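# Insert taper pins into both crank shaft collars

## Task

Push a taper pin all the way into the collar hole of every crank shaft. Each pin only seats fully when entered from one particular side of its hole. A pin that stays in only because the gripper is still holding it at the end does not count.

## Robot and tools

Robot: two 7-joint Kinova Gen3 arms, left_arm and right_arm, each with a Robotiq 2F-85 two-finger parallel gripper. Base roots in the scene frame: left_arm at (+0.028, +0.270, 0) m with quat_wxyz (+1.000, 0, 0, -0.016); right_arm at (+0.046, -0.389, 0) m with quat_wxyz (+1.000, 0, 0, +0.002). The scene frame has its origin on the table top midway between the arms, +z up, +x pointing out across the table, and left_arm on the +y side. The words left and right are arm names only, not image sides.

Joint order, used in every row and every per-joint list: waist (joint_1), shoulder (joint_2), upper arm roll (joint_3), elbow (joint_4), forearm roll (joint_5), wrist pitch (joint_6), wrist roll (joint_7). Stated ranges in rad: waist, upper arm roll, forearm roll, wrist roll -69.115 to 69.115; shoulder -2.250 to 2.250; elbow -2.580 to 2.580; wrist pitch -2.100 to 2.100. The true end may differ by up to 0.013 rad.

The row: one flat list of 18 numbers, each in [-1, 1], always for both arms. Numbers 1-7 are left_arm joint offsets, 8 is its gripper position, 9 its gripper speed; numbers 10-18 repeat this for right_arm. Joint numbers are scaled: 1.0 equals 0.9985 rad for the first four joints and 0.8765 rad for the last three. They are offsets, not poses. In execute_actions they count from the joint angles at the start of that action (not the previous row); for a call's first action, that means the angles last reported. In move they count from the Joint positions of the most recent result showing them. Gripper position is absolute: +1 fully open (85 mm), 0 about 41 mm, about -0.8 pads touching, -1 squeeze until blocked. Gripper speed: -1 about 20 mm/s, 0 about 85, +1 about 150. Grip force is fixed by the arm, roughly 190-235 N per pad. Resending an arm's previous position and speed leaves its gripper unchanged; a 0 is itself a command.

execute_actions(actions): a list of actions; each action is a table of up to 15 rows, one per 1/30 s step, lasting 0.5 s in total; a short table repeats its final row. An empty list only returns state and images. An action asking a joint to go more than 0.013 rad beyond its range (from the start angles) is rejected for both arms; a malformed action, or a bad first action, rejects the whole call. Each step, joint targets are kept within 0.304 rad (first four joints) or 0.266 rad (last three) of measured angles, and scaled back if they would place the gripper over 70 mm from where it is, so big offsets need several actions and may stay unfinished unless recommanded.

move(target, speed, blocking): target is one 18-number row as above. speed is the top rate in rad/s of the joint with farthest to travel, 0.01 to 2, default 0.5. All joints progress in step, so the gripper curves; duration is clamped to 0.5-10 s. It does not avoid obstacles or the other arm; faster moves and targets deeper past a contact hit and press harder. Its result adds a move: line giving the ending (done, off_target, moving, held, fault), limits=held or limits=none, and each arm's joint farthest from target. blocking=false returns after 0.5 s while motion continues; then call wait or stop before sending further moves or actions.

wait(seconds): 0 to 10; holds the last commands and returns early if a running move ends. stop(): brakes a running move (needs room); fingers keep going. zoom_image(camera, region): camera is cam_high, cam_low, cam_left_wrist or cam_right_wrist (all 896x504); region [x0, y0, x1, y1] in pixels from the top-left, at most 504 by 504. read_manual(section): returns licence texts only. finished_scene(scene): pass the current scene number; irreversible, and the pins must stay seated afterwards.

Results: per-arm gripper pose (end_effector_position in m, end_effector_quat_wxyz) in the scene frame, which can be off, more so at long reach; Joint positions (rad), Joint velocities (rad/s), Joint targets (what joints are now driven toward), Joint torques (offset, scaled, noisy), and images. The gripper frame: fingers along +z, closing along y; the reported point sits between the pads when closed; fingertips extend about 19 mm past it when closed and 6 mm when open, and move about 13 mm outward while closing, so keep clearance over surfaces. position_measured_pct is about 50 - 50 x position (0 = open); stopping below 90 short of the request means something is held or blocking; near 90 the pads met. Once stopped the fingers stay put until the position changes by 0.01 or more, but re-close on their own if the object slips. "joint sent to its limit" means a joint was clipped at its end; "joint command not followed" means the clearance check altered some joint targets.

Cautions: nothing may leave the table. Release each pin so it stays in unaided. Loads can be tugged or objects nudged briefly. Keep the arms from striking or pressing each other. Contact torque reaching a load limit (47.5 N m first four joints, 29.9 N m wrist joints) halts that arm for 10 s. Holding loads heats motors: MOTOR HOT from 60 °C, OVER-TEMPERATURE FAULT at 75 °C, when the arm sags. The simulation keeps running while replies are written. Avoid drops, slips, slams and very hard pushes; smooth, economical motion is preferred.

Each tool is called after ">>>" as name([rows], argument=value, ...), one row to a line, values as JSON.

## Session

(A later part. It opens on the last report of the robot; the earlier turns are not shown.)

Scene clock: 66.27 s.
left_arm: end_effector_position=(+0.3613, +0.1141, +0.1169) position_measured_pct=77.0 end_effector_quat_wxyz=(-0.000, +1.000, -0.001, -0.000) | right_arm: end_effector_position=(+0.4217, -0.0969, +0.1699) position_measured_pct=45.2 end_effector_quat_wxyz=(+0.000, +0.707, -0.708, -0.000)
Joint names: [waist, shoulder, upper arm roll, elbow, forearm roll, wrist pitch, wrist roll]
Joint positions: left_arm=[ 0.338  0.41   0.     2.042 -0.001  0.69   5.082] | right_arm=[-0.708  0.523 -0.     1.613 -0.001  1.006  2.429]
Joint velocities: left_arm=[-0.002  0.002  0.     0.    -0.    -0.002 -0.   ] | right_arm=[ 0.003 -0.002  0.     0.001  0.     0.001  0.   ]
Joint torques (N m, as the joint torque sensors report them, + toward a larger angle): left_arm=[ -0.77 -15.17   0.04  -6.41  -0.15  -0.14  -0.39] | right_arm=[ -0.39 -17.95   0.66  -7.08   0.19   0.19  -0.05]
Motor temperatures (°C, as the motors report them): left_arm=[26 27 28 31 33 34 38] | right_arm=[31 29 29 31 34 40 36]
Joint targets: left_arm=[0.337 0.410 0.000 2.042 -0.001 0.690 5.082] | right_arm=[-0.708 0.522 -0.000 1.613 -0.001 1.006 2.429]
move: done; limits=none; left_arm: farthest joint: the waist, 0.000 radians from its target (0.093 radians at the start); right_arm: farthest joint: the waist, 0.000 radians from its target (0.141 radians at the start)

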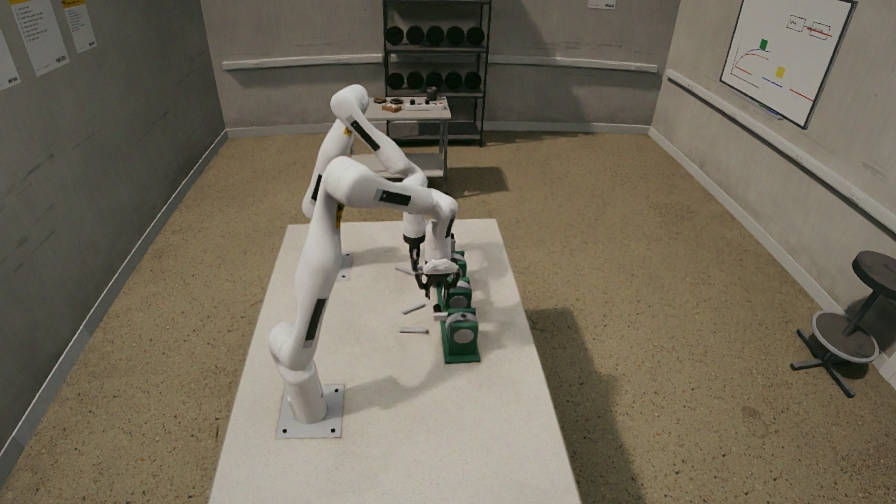

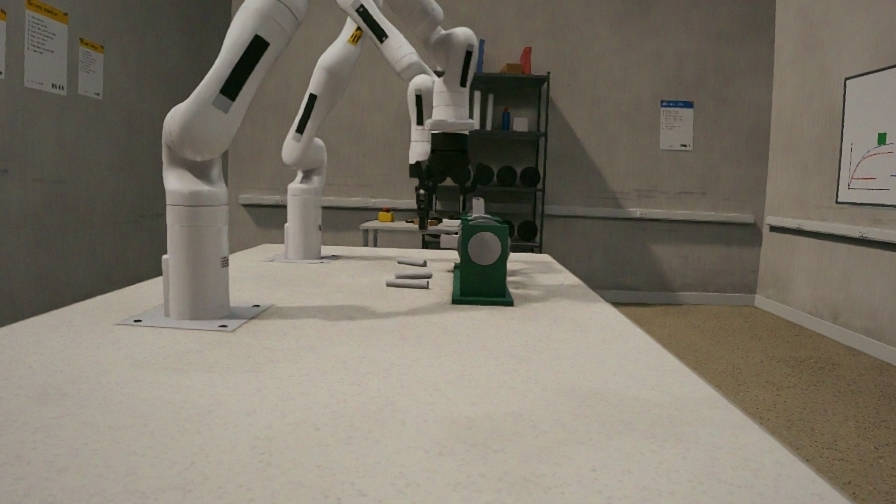

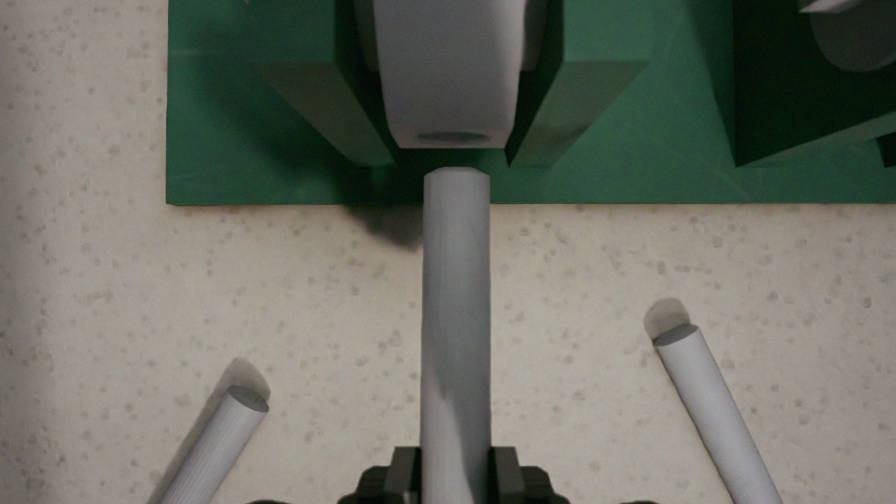

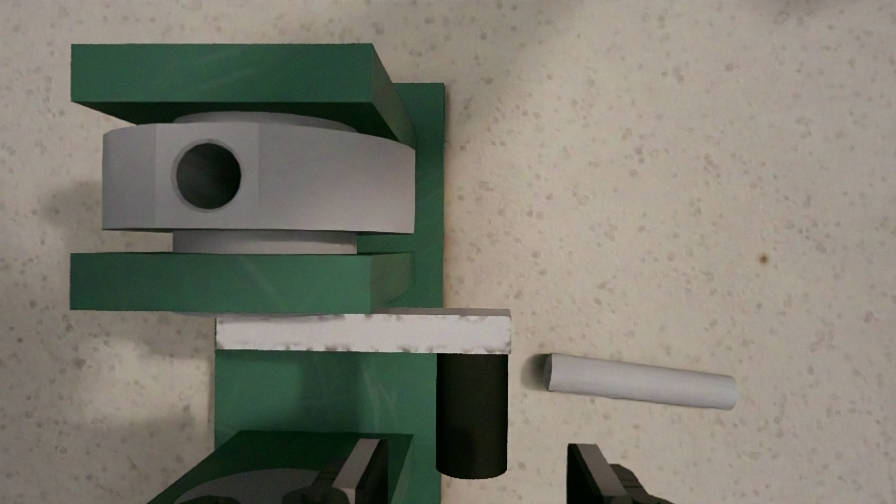

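>>> move(target=[-0.0035,0,0,0,0,0,-0.003,-1,0,0,0.095,0,0.0822,0,-0.2024,0,0.1,0.5], speed=0.25)

>>> move(target=[-0.055,0.1035,0,-0.1962,0,0.1052,-0.0635,-1,0,0,0,0,0,0,0,0,-0.42,0], speed=0.12)

Scene clock: 68.07 s.
left_arm: end_effector_position=(+0.3619, +0.1152, +0.1169) position_measured_pct=77.0 end_effector_quat_wxyz=(-0.000, +1.000, -0.001, -0.000) | right_arm: end_effector_position=(+0.4217, -0.0969, +0.1043) position_measured_pct=45.2 end_effector_quat_wxyz=(-0.000, +0.707, -0.708, -0.000)
Joint names: [waist, shoulder, upper arm roll, elbow, forearm roll, wrist pitch, wrist roll]
Joint positions: left_arm=[ 0.334  0.41   0.     2.042 -0.001  0.69   5.079] | right_arm=[-0.708  0.617 -0.     1.695 -0.001  0.829  2.429]
Joint velocities: left_arm=[ 0.001 -0.     0.001 -0.001  0.    -0.001 -0.   ] | right_arm=[-0.     0.003 -0.001  0.001 -0.    -0.001 -0.   ]
Joint torques (N m, as the joint torque sensors report them, + toward a larger angle): left_arm=[ -0.21 -15.22  -0.14  -6.6   -0.14  -0.2   -0.39] | right_arm=[  0.16 -18.9    0.46  -5.78  -0.05   0.11  -0.06]
Motor temperatures (°C, as the motors report them): left_arm=[26 27 28 31 33 34 38] | right_arm=[31 30 29 31 34 40 36]
Joint targets: left_arm=[0.334 0.410 0.000 2.042 -0.001 0.690 5.079] | right_arm=[-0.708 0.617 -0.000 1.695 -0.001 0.829 2.429]
move: done; limits=none; left_arm: farthest joint: the waist, 0.000 radians from its target (0.003 radians at the start); right_arm: farthest joint: the shoulder, 0.001 radians from its target (0.095 radians at the start)

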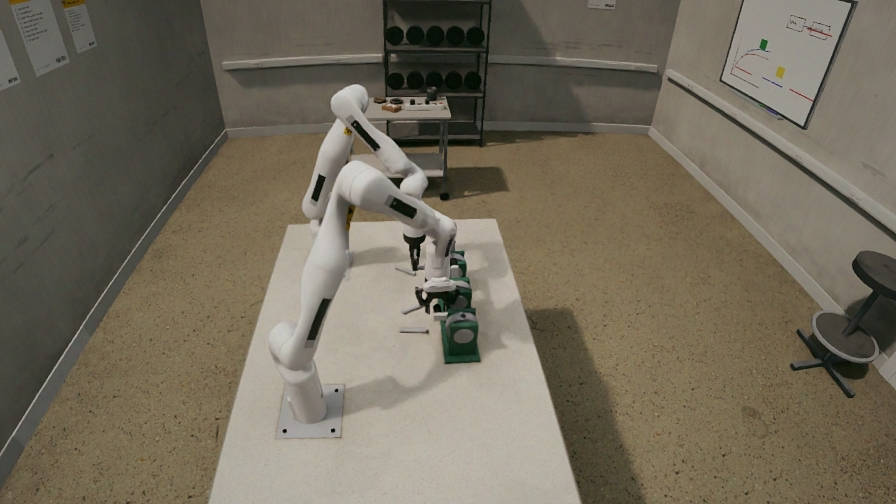

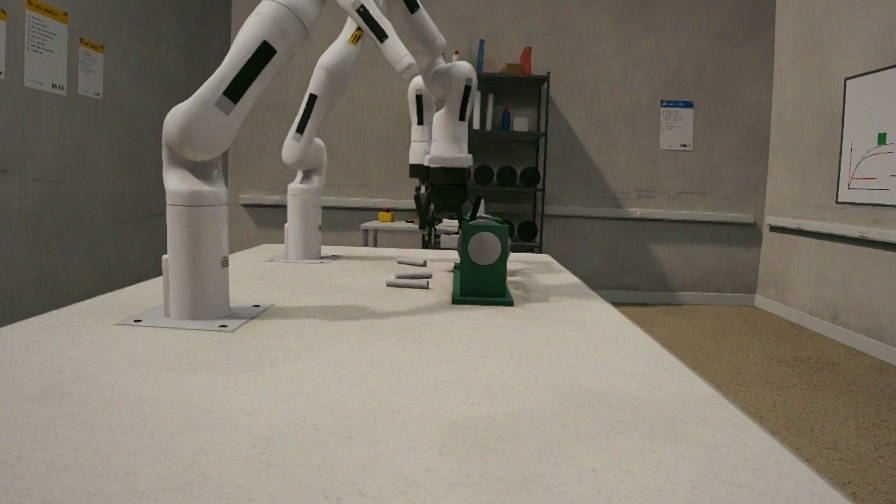

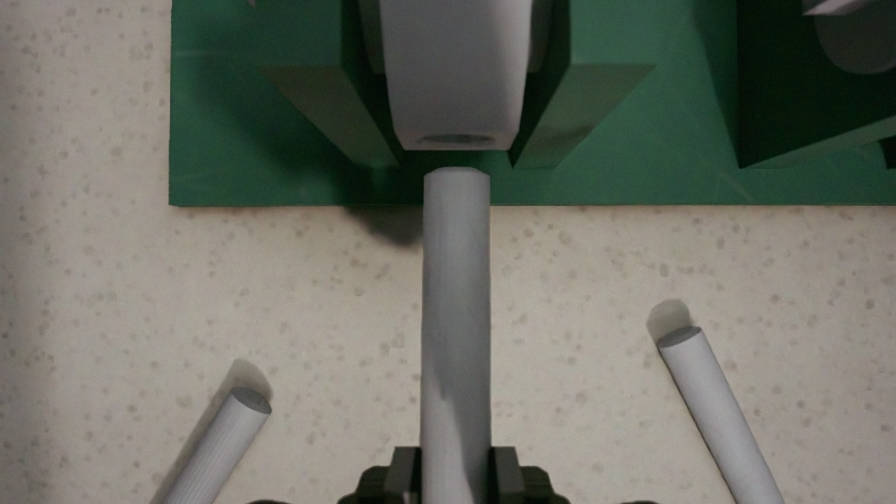

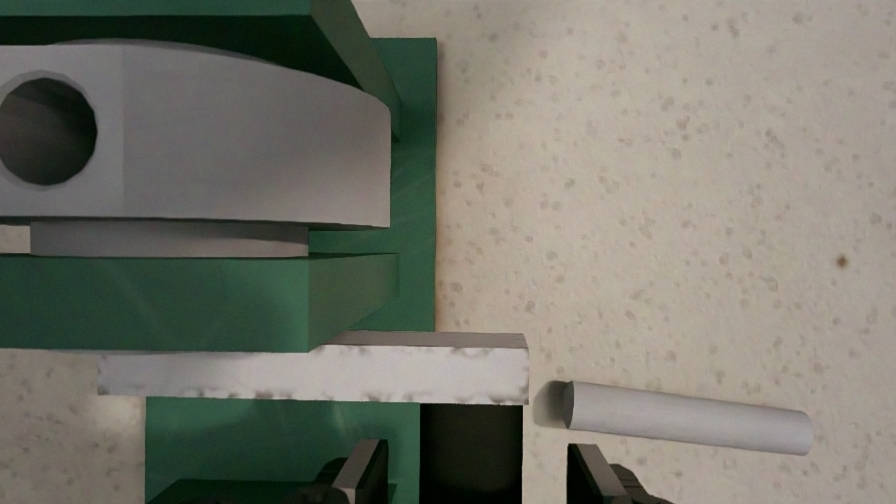

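Scene clock: 70.00 s.
left_arm: end_effector_position=(+0.4267, +0.1151, +0.1168) position_measured_pct=77.0 end_effector_quat_wxyz=(-0.000, +1.000, -0.001, -0.001) | right_arm: end_effector_position=(+0.4231, -0.0969, +0.1048) position_measured_pct=68.3 end_effector_quat_wxyz=(-0.002, +0.706, -0.708, +0.000)
Joint names: [waist, shoulder, upper arm roll, elbow, forearm roll, wrist pitch, wrist roll]
Joint positions: left_arm=[ 0.28   0.513  0.001  1.847 -0.001  0.783  5.023] | right_arm=[-0.708  0.617  0.001  1.694  0.     0.828  2.429]
Joint velocities: left_arm=[-0.     0.001  0.001 -0.002 -0.    -0.001 -0.   ] | right_arm=[-0.    -0.    -0.001 -0.    -0.    -0.001 -0.   ]
Joint torques (N m, as the joint torque sensors report them, + toward a larger angle): left_arm=[ -0.1  -18.05   0.15  -7.27   0.04  -0.38  -0.29] | right_arm=[ -0.52 -18.93  -0.25  -5.77  -0.13   0.66   0.09]
Motor temperatures (°C, as the motors report them): left_arm=[26 27 28 31 33 34 38] | right_arm=[31 30 29 31 34 40 36]
Joint targets: left_arm=[0.279 0.513 0.000 1.846 -0.001 0.783 5.023] | right_arm=[-0.708 0.617 -0.000 1.695 -0.001 0.829 2.429]
move: done; limits=none; left_arm: farthest joint: the upper arm roll, 0.001 radians from its target (0.000 radians at the start); right_arm: farthest joint: the upper arm roll, 0.001 radians from its target (0.000 radians at the start)

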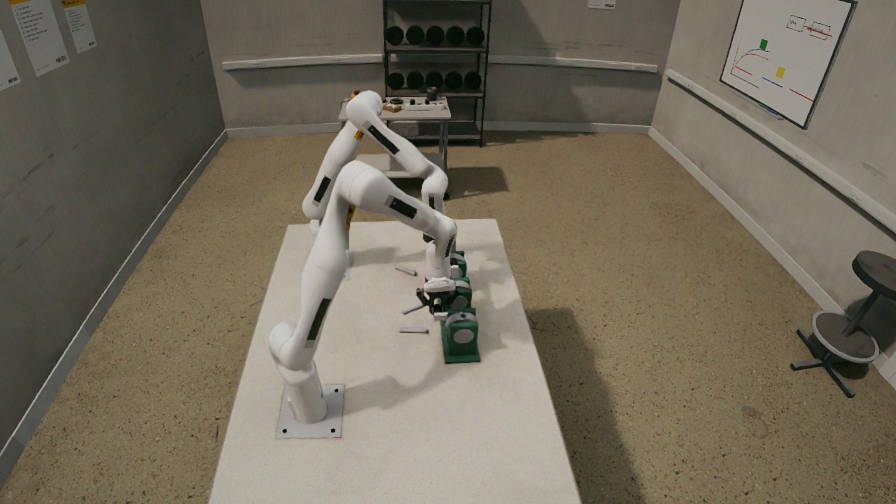

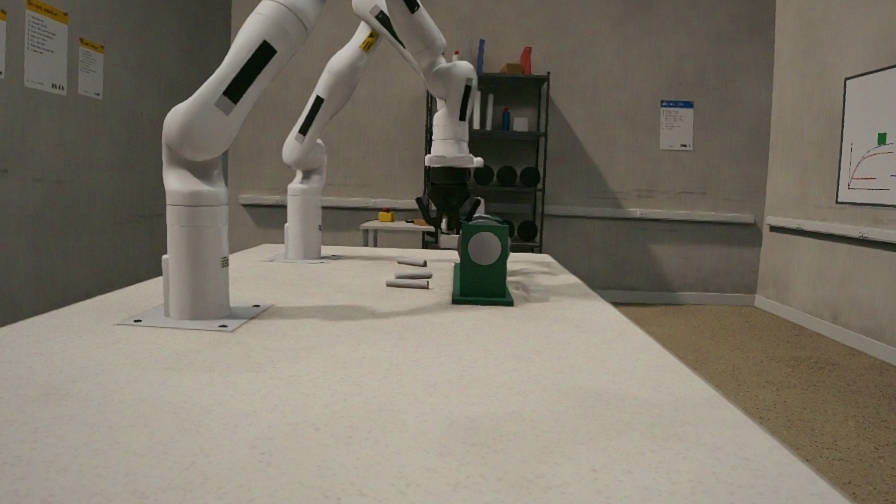

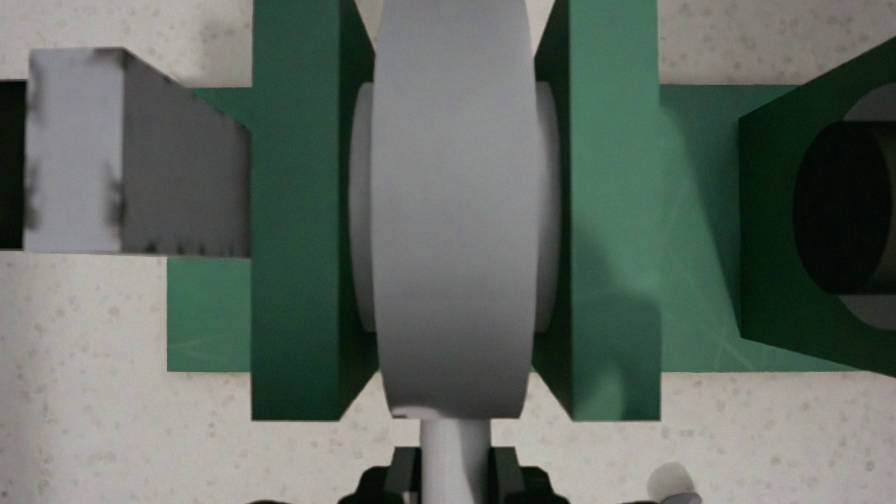

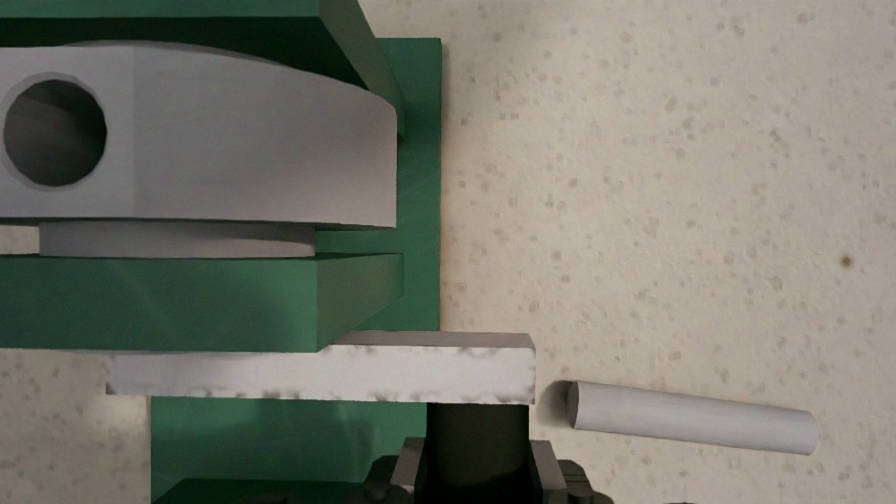

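>>> move(target=[0,0,0,0,0,0,0,-0.35,0,0.0137,-0.037,0,-0.0684,0,0.123,0.0163,-0.42,0], speed=0.2)

>>> move(target=[0.03,-0.057,0,0.107,0,-0.057,0.034,-0.35,0,0.0326,0.0071,0,-0.1126,0,0.12,0.0372,-0.42,0], speed=0.2)

>>> move(target=[0,0,0,0,0,0,0,-1,0.5,0.0407,0.0499,0,-0.1298,0,0.091,0.0463,-0.42,0], speed=0.2)

Scene clock: 71.60 s.
left_arm: end_effector_position=(+0.4267, +0.1151, +0.1168) position_measured_pct=67.5 end_effector_quat_wxyz=(-0.000, +1.000, -0.001, -0.001) | right_arm: end_effector_position=(+0.4322, -0.0969, +0.1377) position_measured_pct=68.3 end_effector_quat_wxyz=(+0.001, +0.707, -0.707, -0.000)
Joint names: [waist, shoulder, upper arm roll, elbow, forearm roll, wrist pitch, wrist roll]
Joint positions: left_arm=[ 0.28   0.513  0.001  1.847 -0.001  0.783  5.023] | right_arm=[-0.695  0.583  0.     1.626 -0.     0.934  2.444]
Joint velocities: left_arm=[ 0.    -0.     0.001  0.001  0.     0.002  0.   ] | right_arm=[ 0.001  0.001 -0.001 -0.002 -0.    -0.001  0.   ]
Joint torques (N m, as the joint torque sensors report them, + toward a larger angle): left_arm=[ -0.22 -16.69   0.55  -6.79  -0.31  -0.23  -0.15] | right_arm=[  0.35 -21.28   0.99  -7.08   0.4    0.93  -0.16]
Motor temperatures (°C, as the motors report them): left_arm=[26 27 28 31 33 34 38] | right_arm=[31 30 29 31 34 40 36]
Joint targets: left_arm=[0.280 0.513 0.001 1.847 -0.001 0.783 5.023] | right_arm=[-0.694 0.580 0.001 1.626 0.000 0.936 2.444]
move: done; limits=none; left_arm: farthest joint: the waist, 0.000 radians from its target (0.001 radians at the start); right_arm: farthest joint: the shoulder, 0.003 radians from its target (0.037 radians at the start)

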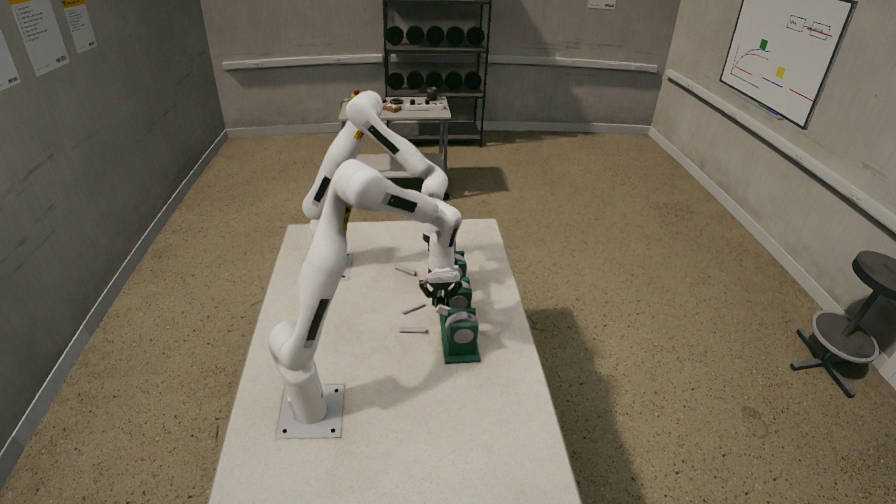

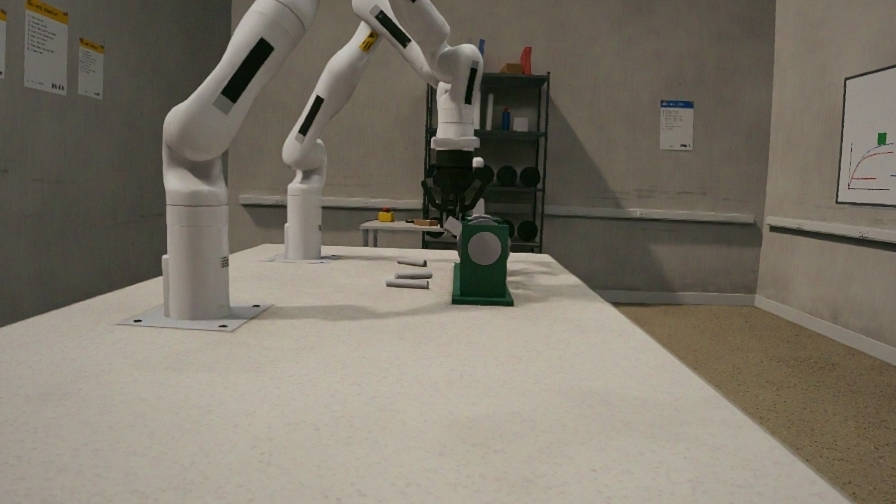

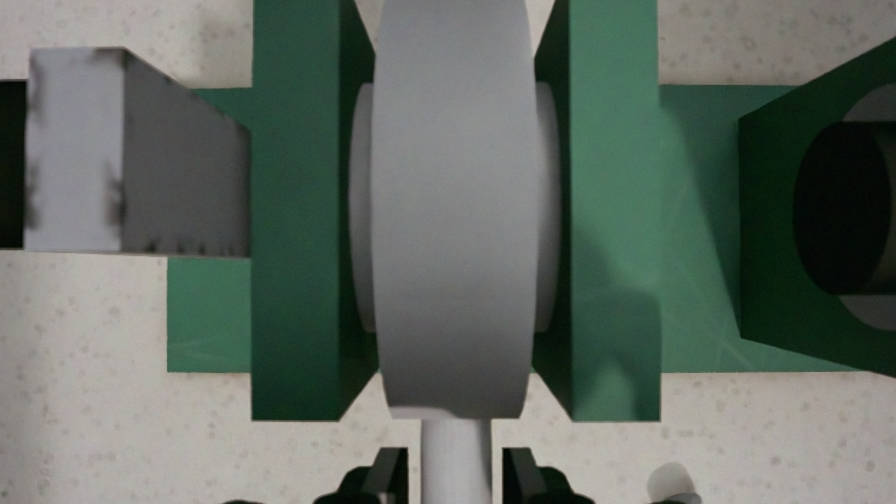

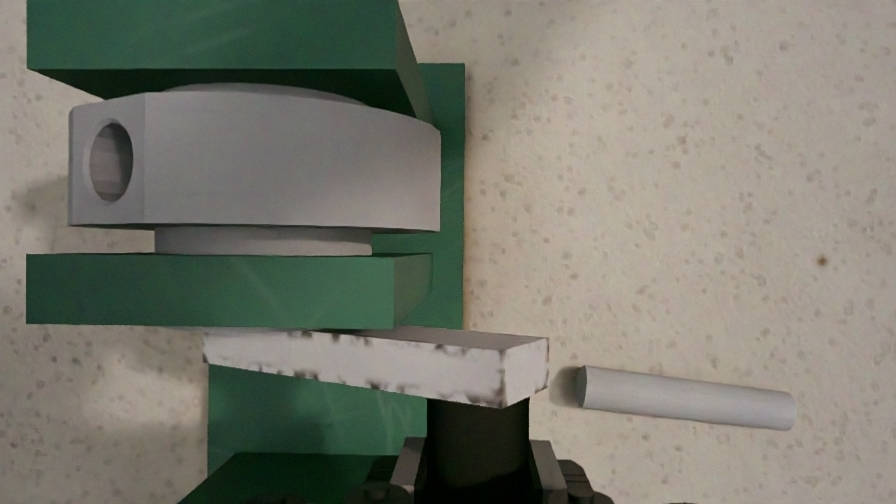

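Scene clock: 72.50 s.
left_arm: end_effector_position=(+0.3912, +0.1142, +0.1171) position_measured_pct=67.5 end_effector_quat_wxyz=(-0.000, +1.000, -0.001, -0.001) | right_arm: end_effector_position=(+0.4562, -0.0967, +0.1627) position_measured_pct=68.3 end_effector_quat_wxyz=(+0.002, +0.707, -0.707, -0.001)
Joint names: [waist, shoulder, upper arm roll, elbow, forearm roll, wrist pitch, wrist roll]
Joint positions: left_arm=[ 0.309  0.457  0.001  1.954 -0.001  0.733  5.053] | right_arm=[-0.663  0.591 -0.001  1.515 -0.001  1.041  2.476]
Joint velocities: left_arm=[ 0.002 -0.004 -0.001  0.001  0.     0.001 -0.   ] | right_arm=[ 0.001  0.001  0.001 -0.002 -0.001 -0.001  0.   ]
Joint torques (N m, as the joint torque sensors report them, + toward a larger angle): left_arm=[ -0.36 -15.05  -0.04  -6.62  -0.21   0.13   0.05] | right_arm=[  0.42 -20.79   1.33  -8.51   0.44  -0.41  -0.21]
Motor temperatures (°C, as the motors report them): left_arm=[26 27 28 31 33 34 38] | right_arm=[31 30 29 31 34 40 36]
Joint targets: left_arm=[0.310 0.456 0.001 1.954 -0.001 0.733 5.053] | right_arm=[-0.662 0.590 0.000 1.513 -0.000 1.039 2.476]
move: done; limits=none; left_arm: farthest joint: the waist, 0.001 radians from its target (0.030 radians at the start); right_arm: farthest joint: the shoulder, 0.001 radians from its target (0.007 radians at the start)

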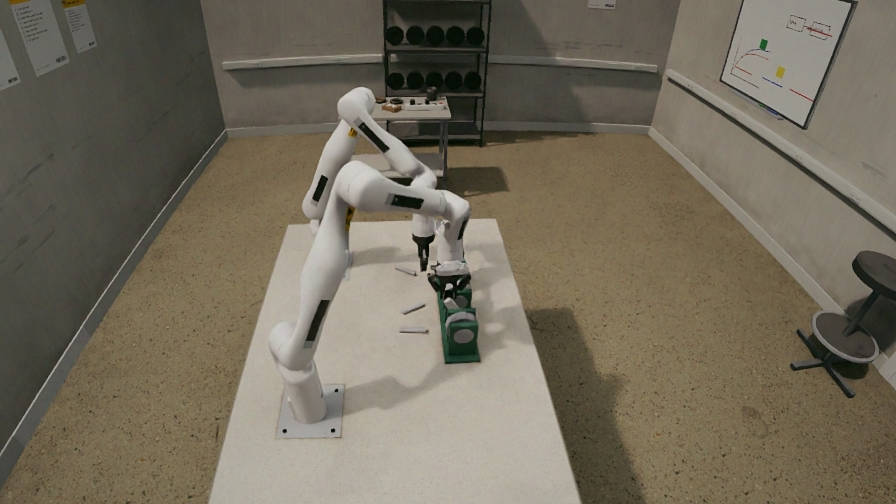

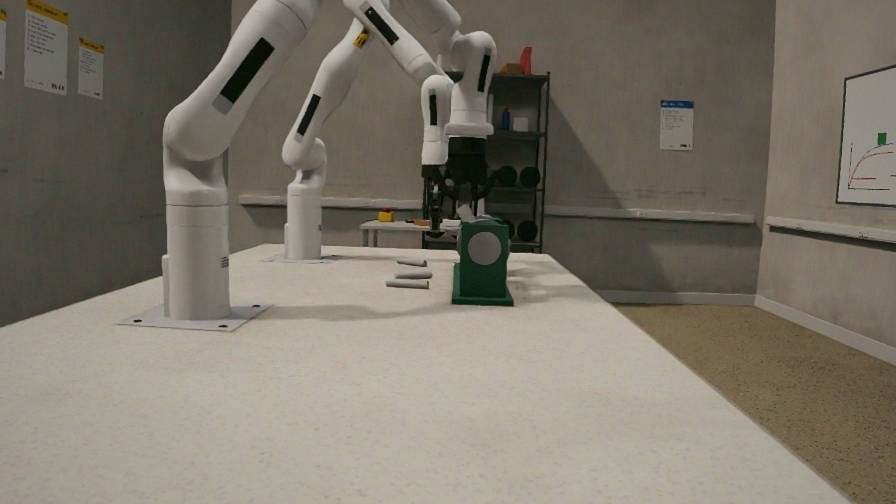

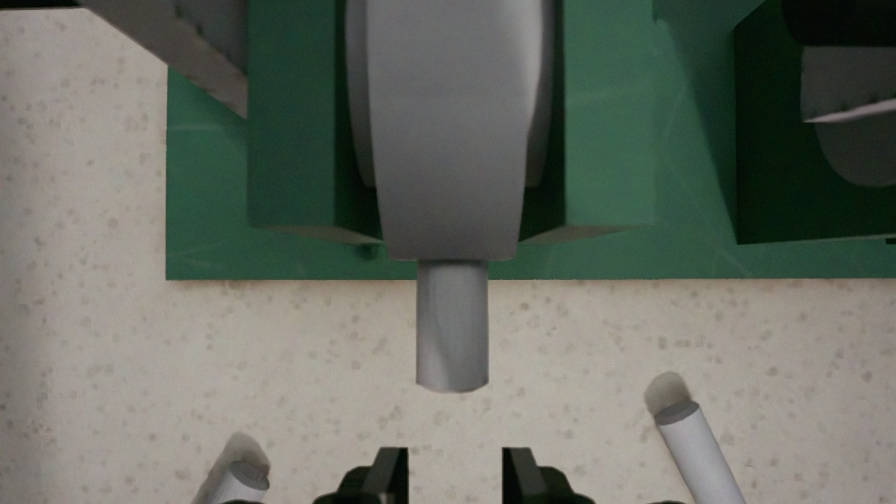

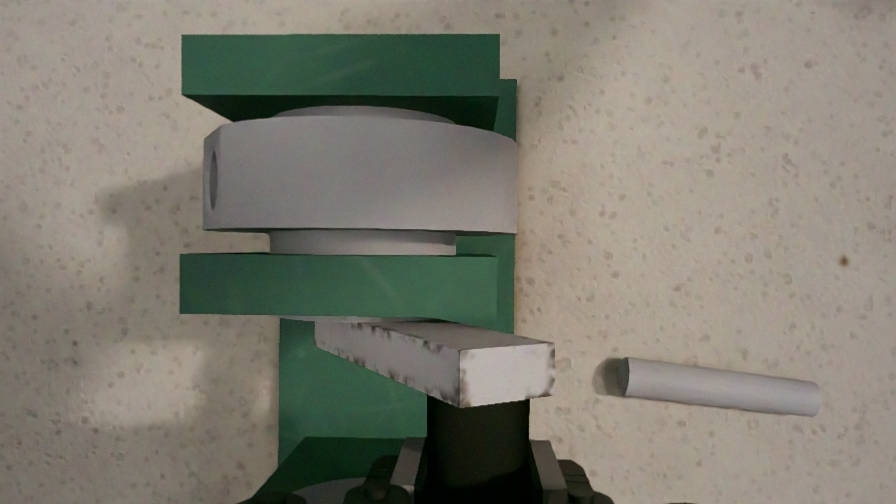

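Scene clock: 73.47 s.
left_arm: end_effector_position=(+0.3912, +0.1142, +0.1171) position_measured_pct=91.7 end_effector_quat_wxyz=(-0.000, +1.000, -0.001, -0.001) | right_arm: end_effector_position=(+0.4904, -0.0966, +0.1732) position_measured_pct=68.3 end_effector_quat_wxyz=(+0.003, +0.707, -0.707, -0.002)
Joint names: [waist, shoulder, upper arm roll, elbow, forearm roll, wrist pitch, wrist roll]
Joint positions: left_arm=[ 0.309  0.457  0.001  1.954 -0.001  0.733  5.053] | right_arm=[-0.623  0.639 -0.001  1.386 -0.002  1.122  2.517]
Joint velocities: left_arm=[-0.    -0.     0.    -0.001  0.     0.    -0.   ] | right_arm=[ 0.001  0.    -0.    -0.002  0.    -0.     0.   ]
Joint torques (N m, as the joint torque sensors report them, + toward a larger angle): left_arm=[  0.19 -15.97  -0.28  -6.38  -0.1   -0.27   0.01] | right_arm=[  0.25 -19.66   0.69  -7.8    0.36  -0.58   0.16]
Motor temperatures (°C, as the motors report them): left_arm=[26 27 28 31 33 34 38] | right_arm=[31 30 29 31 34 40 36]
Joint targets: left_arm=[0.309 0.457 0.001 1.954 -0.001 0.733 5.053] | right_arm=[-0.622 0.641 -0.001 1.385 -0.001 1.120 2.517]
move: done; limits=none; left_arm: farthest joint: the waist, 0.000 radians from its target (0.000 radians at the start); right_arm: farthest joint: the shoulder, 0.002 radians from its target (0.050 radians at the start)

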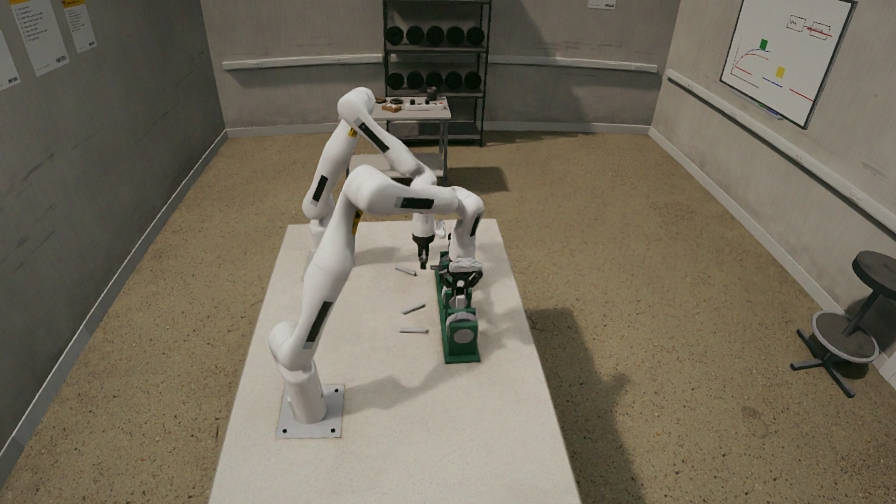

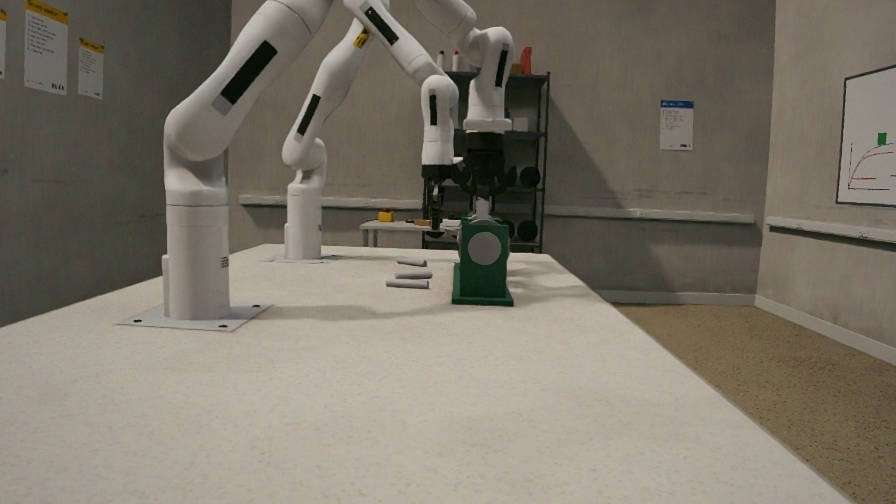

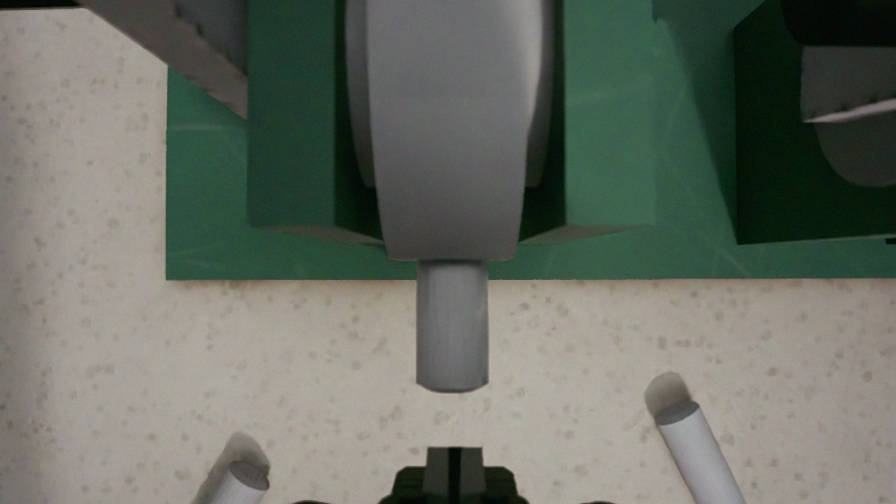

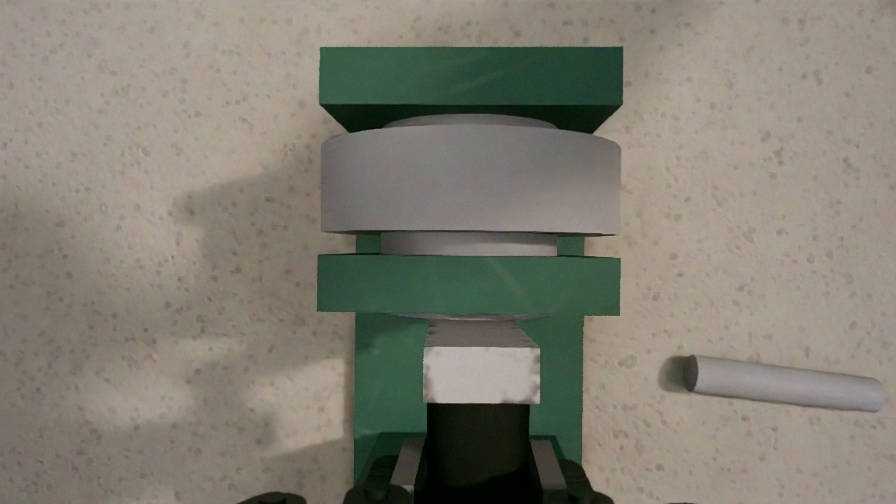

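>>> move(target=[-0.0473,0.096,0,-0.1939,0,0.1086,-0.0534,-1,0.5,0.004,0,0.001,-0.008,0.002,0.002,0.002,-0.42,0], speed=0.14)

Scene clock: 75.57 s.
left_arm: end_effector_position=(+0.4356, +0.1136, +0.1131) position_measured_pct=91.7 end_effector_quat_wxyz=(-0.003, +1.000, -0.005, -0.021) | right_arm: end_effector_position=(+0.4924, -0.0967, +0.1735) position_measured_pct=68.3 end_effector_quat_wxyz=(+0.002, +0.707, -0.707, -0.002)
Joint names: [waist, shoulder, upper arm roll, elbow, forearm roll, wrist pitch, wrist roll]
Joint positions: left_arm=[0.268 0.557 0.006 1.78  0.004 0.847 5.007] | right_arm=[-0.62   0.642 -0.001  1.38  -0.002  1.125  2.518]
Joint velocities: left_arm=[ 0.     0.004  0.001 -0.001  0.     0.001  0.   ] | right_arm=[-0.    -0.001  0.003 -0.002 -0.    -0.001  0.   ]
Joint torques (N m, as the joint torque sensors report them, + toward a larger angle): left_arm=[ -4.47 -21.06  -3.72 -22.61  -2.01  -9.57  -0.11] | right_arm=[  0.91 -23.11   1.39  -9.02   0.73  -0.28   0.11]
Motor temperatures (°C, as the motors report them): left_arm=[26 27 28 31 33 34 38] | right_arm=[31 30 29 31 34 40 36]
Joint targets: left_arm=[0.262 0.553 0.001 1.760 -0.001 0.828 5.006] | right_arm=[-0.619 0.639 -0.000 1.378 -0.000 1.124 2.518]
move: off_target (left_arm); limits=none; left_arm: farthest joint: the elbow, 0.019 radians from its target (0.194 radians at the start); right_arm: farthest joint: the shoulder, 0.003 radians from its target (0.000 radians at the start)

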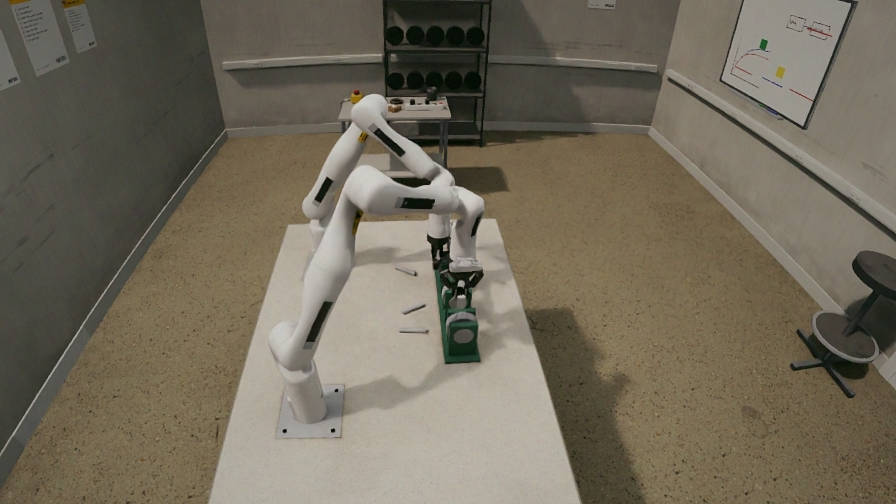

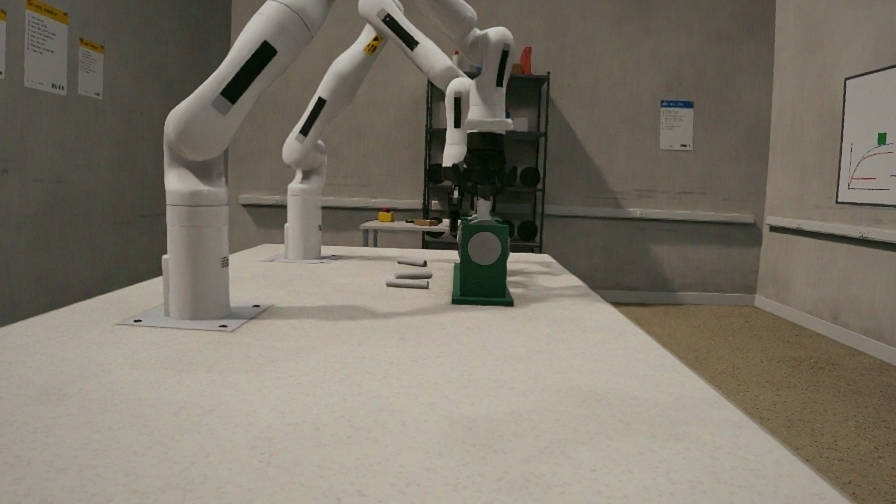

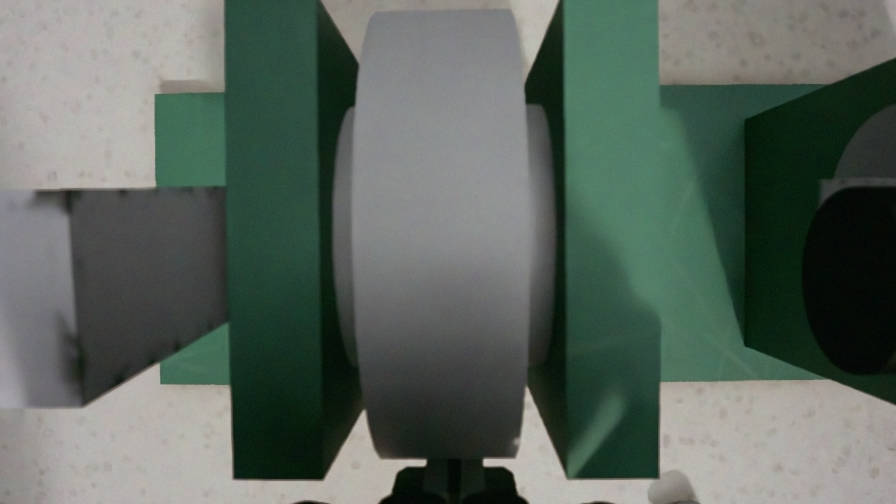

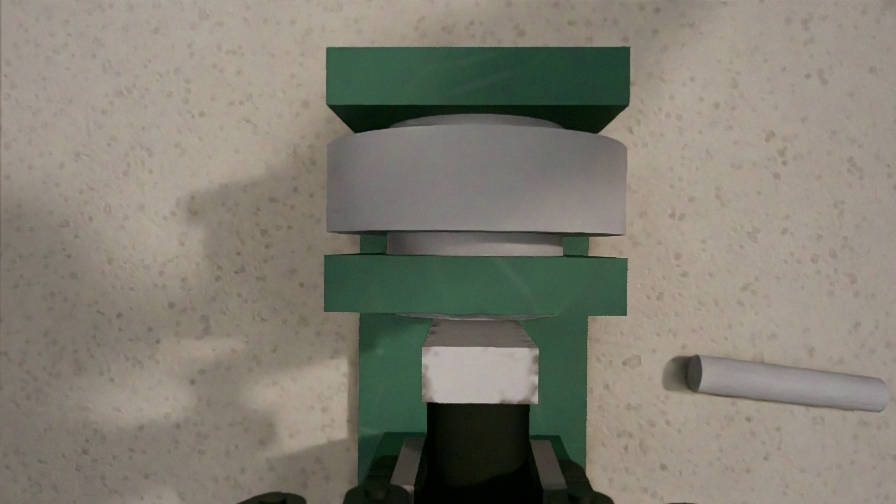

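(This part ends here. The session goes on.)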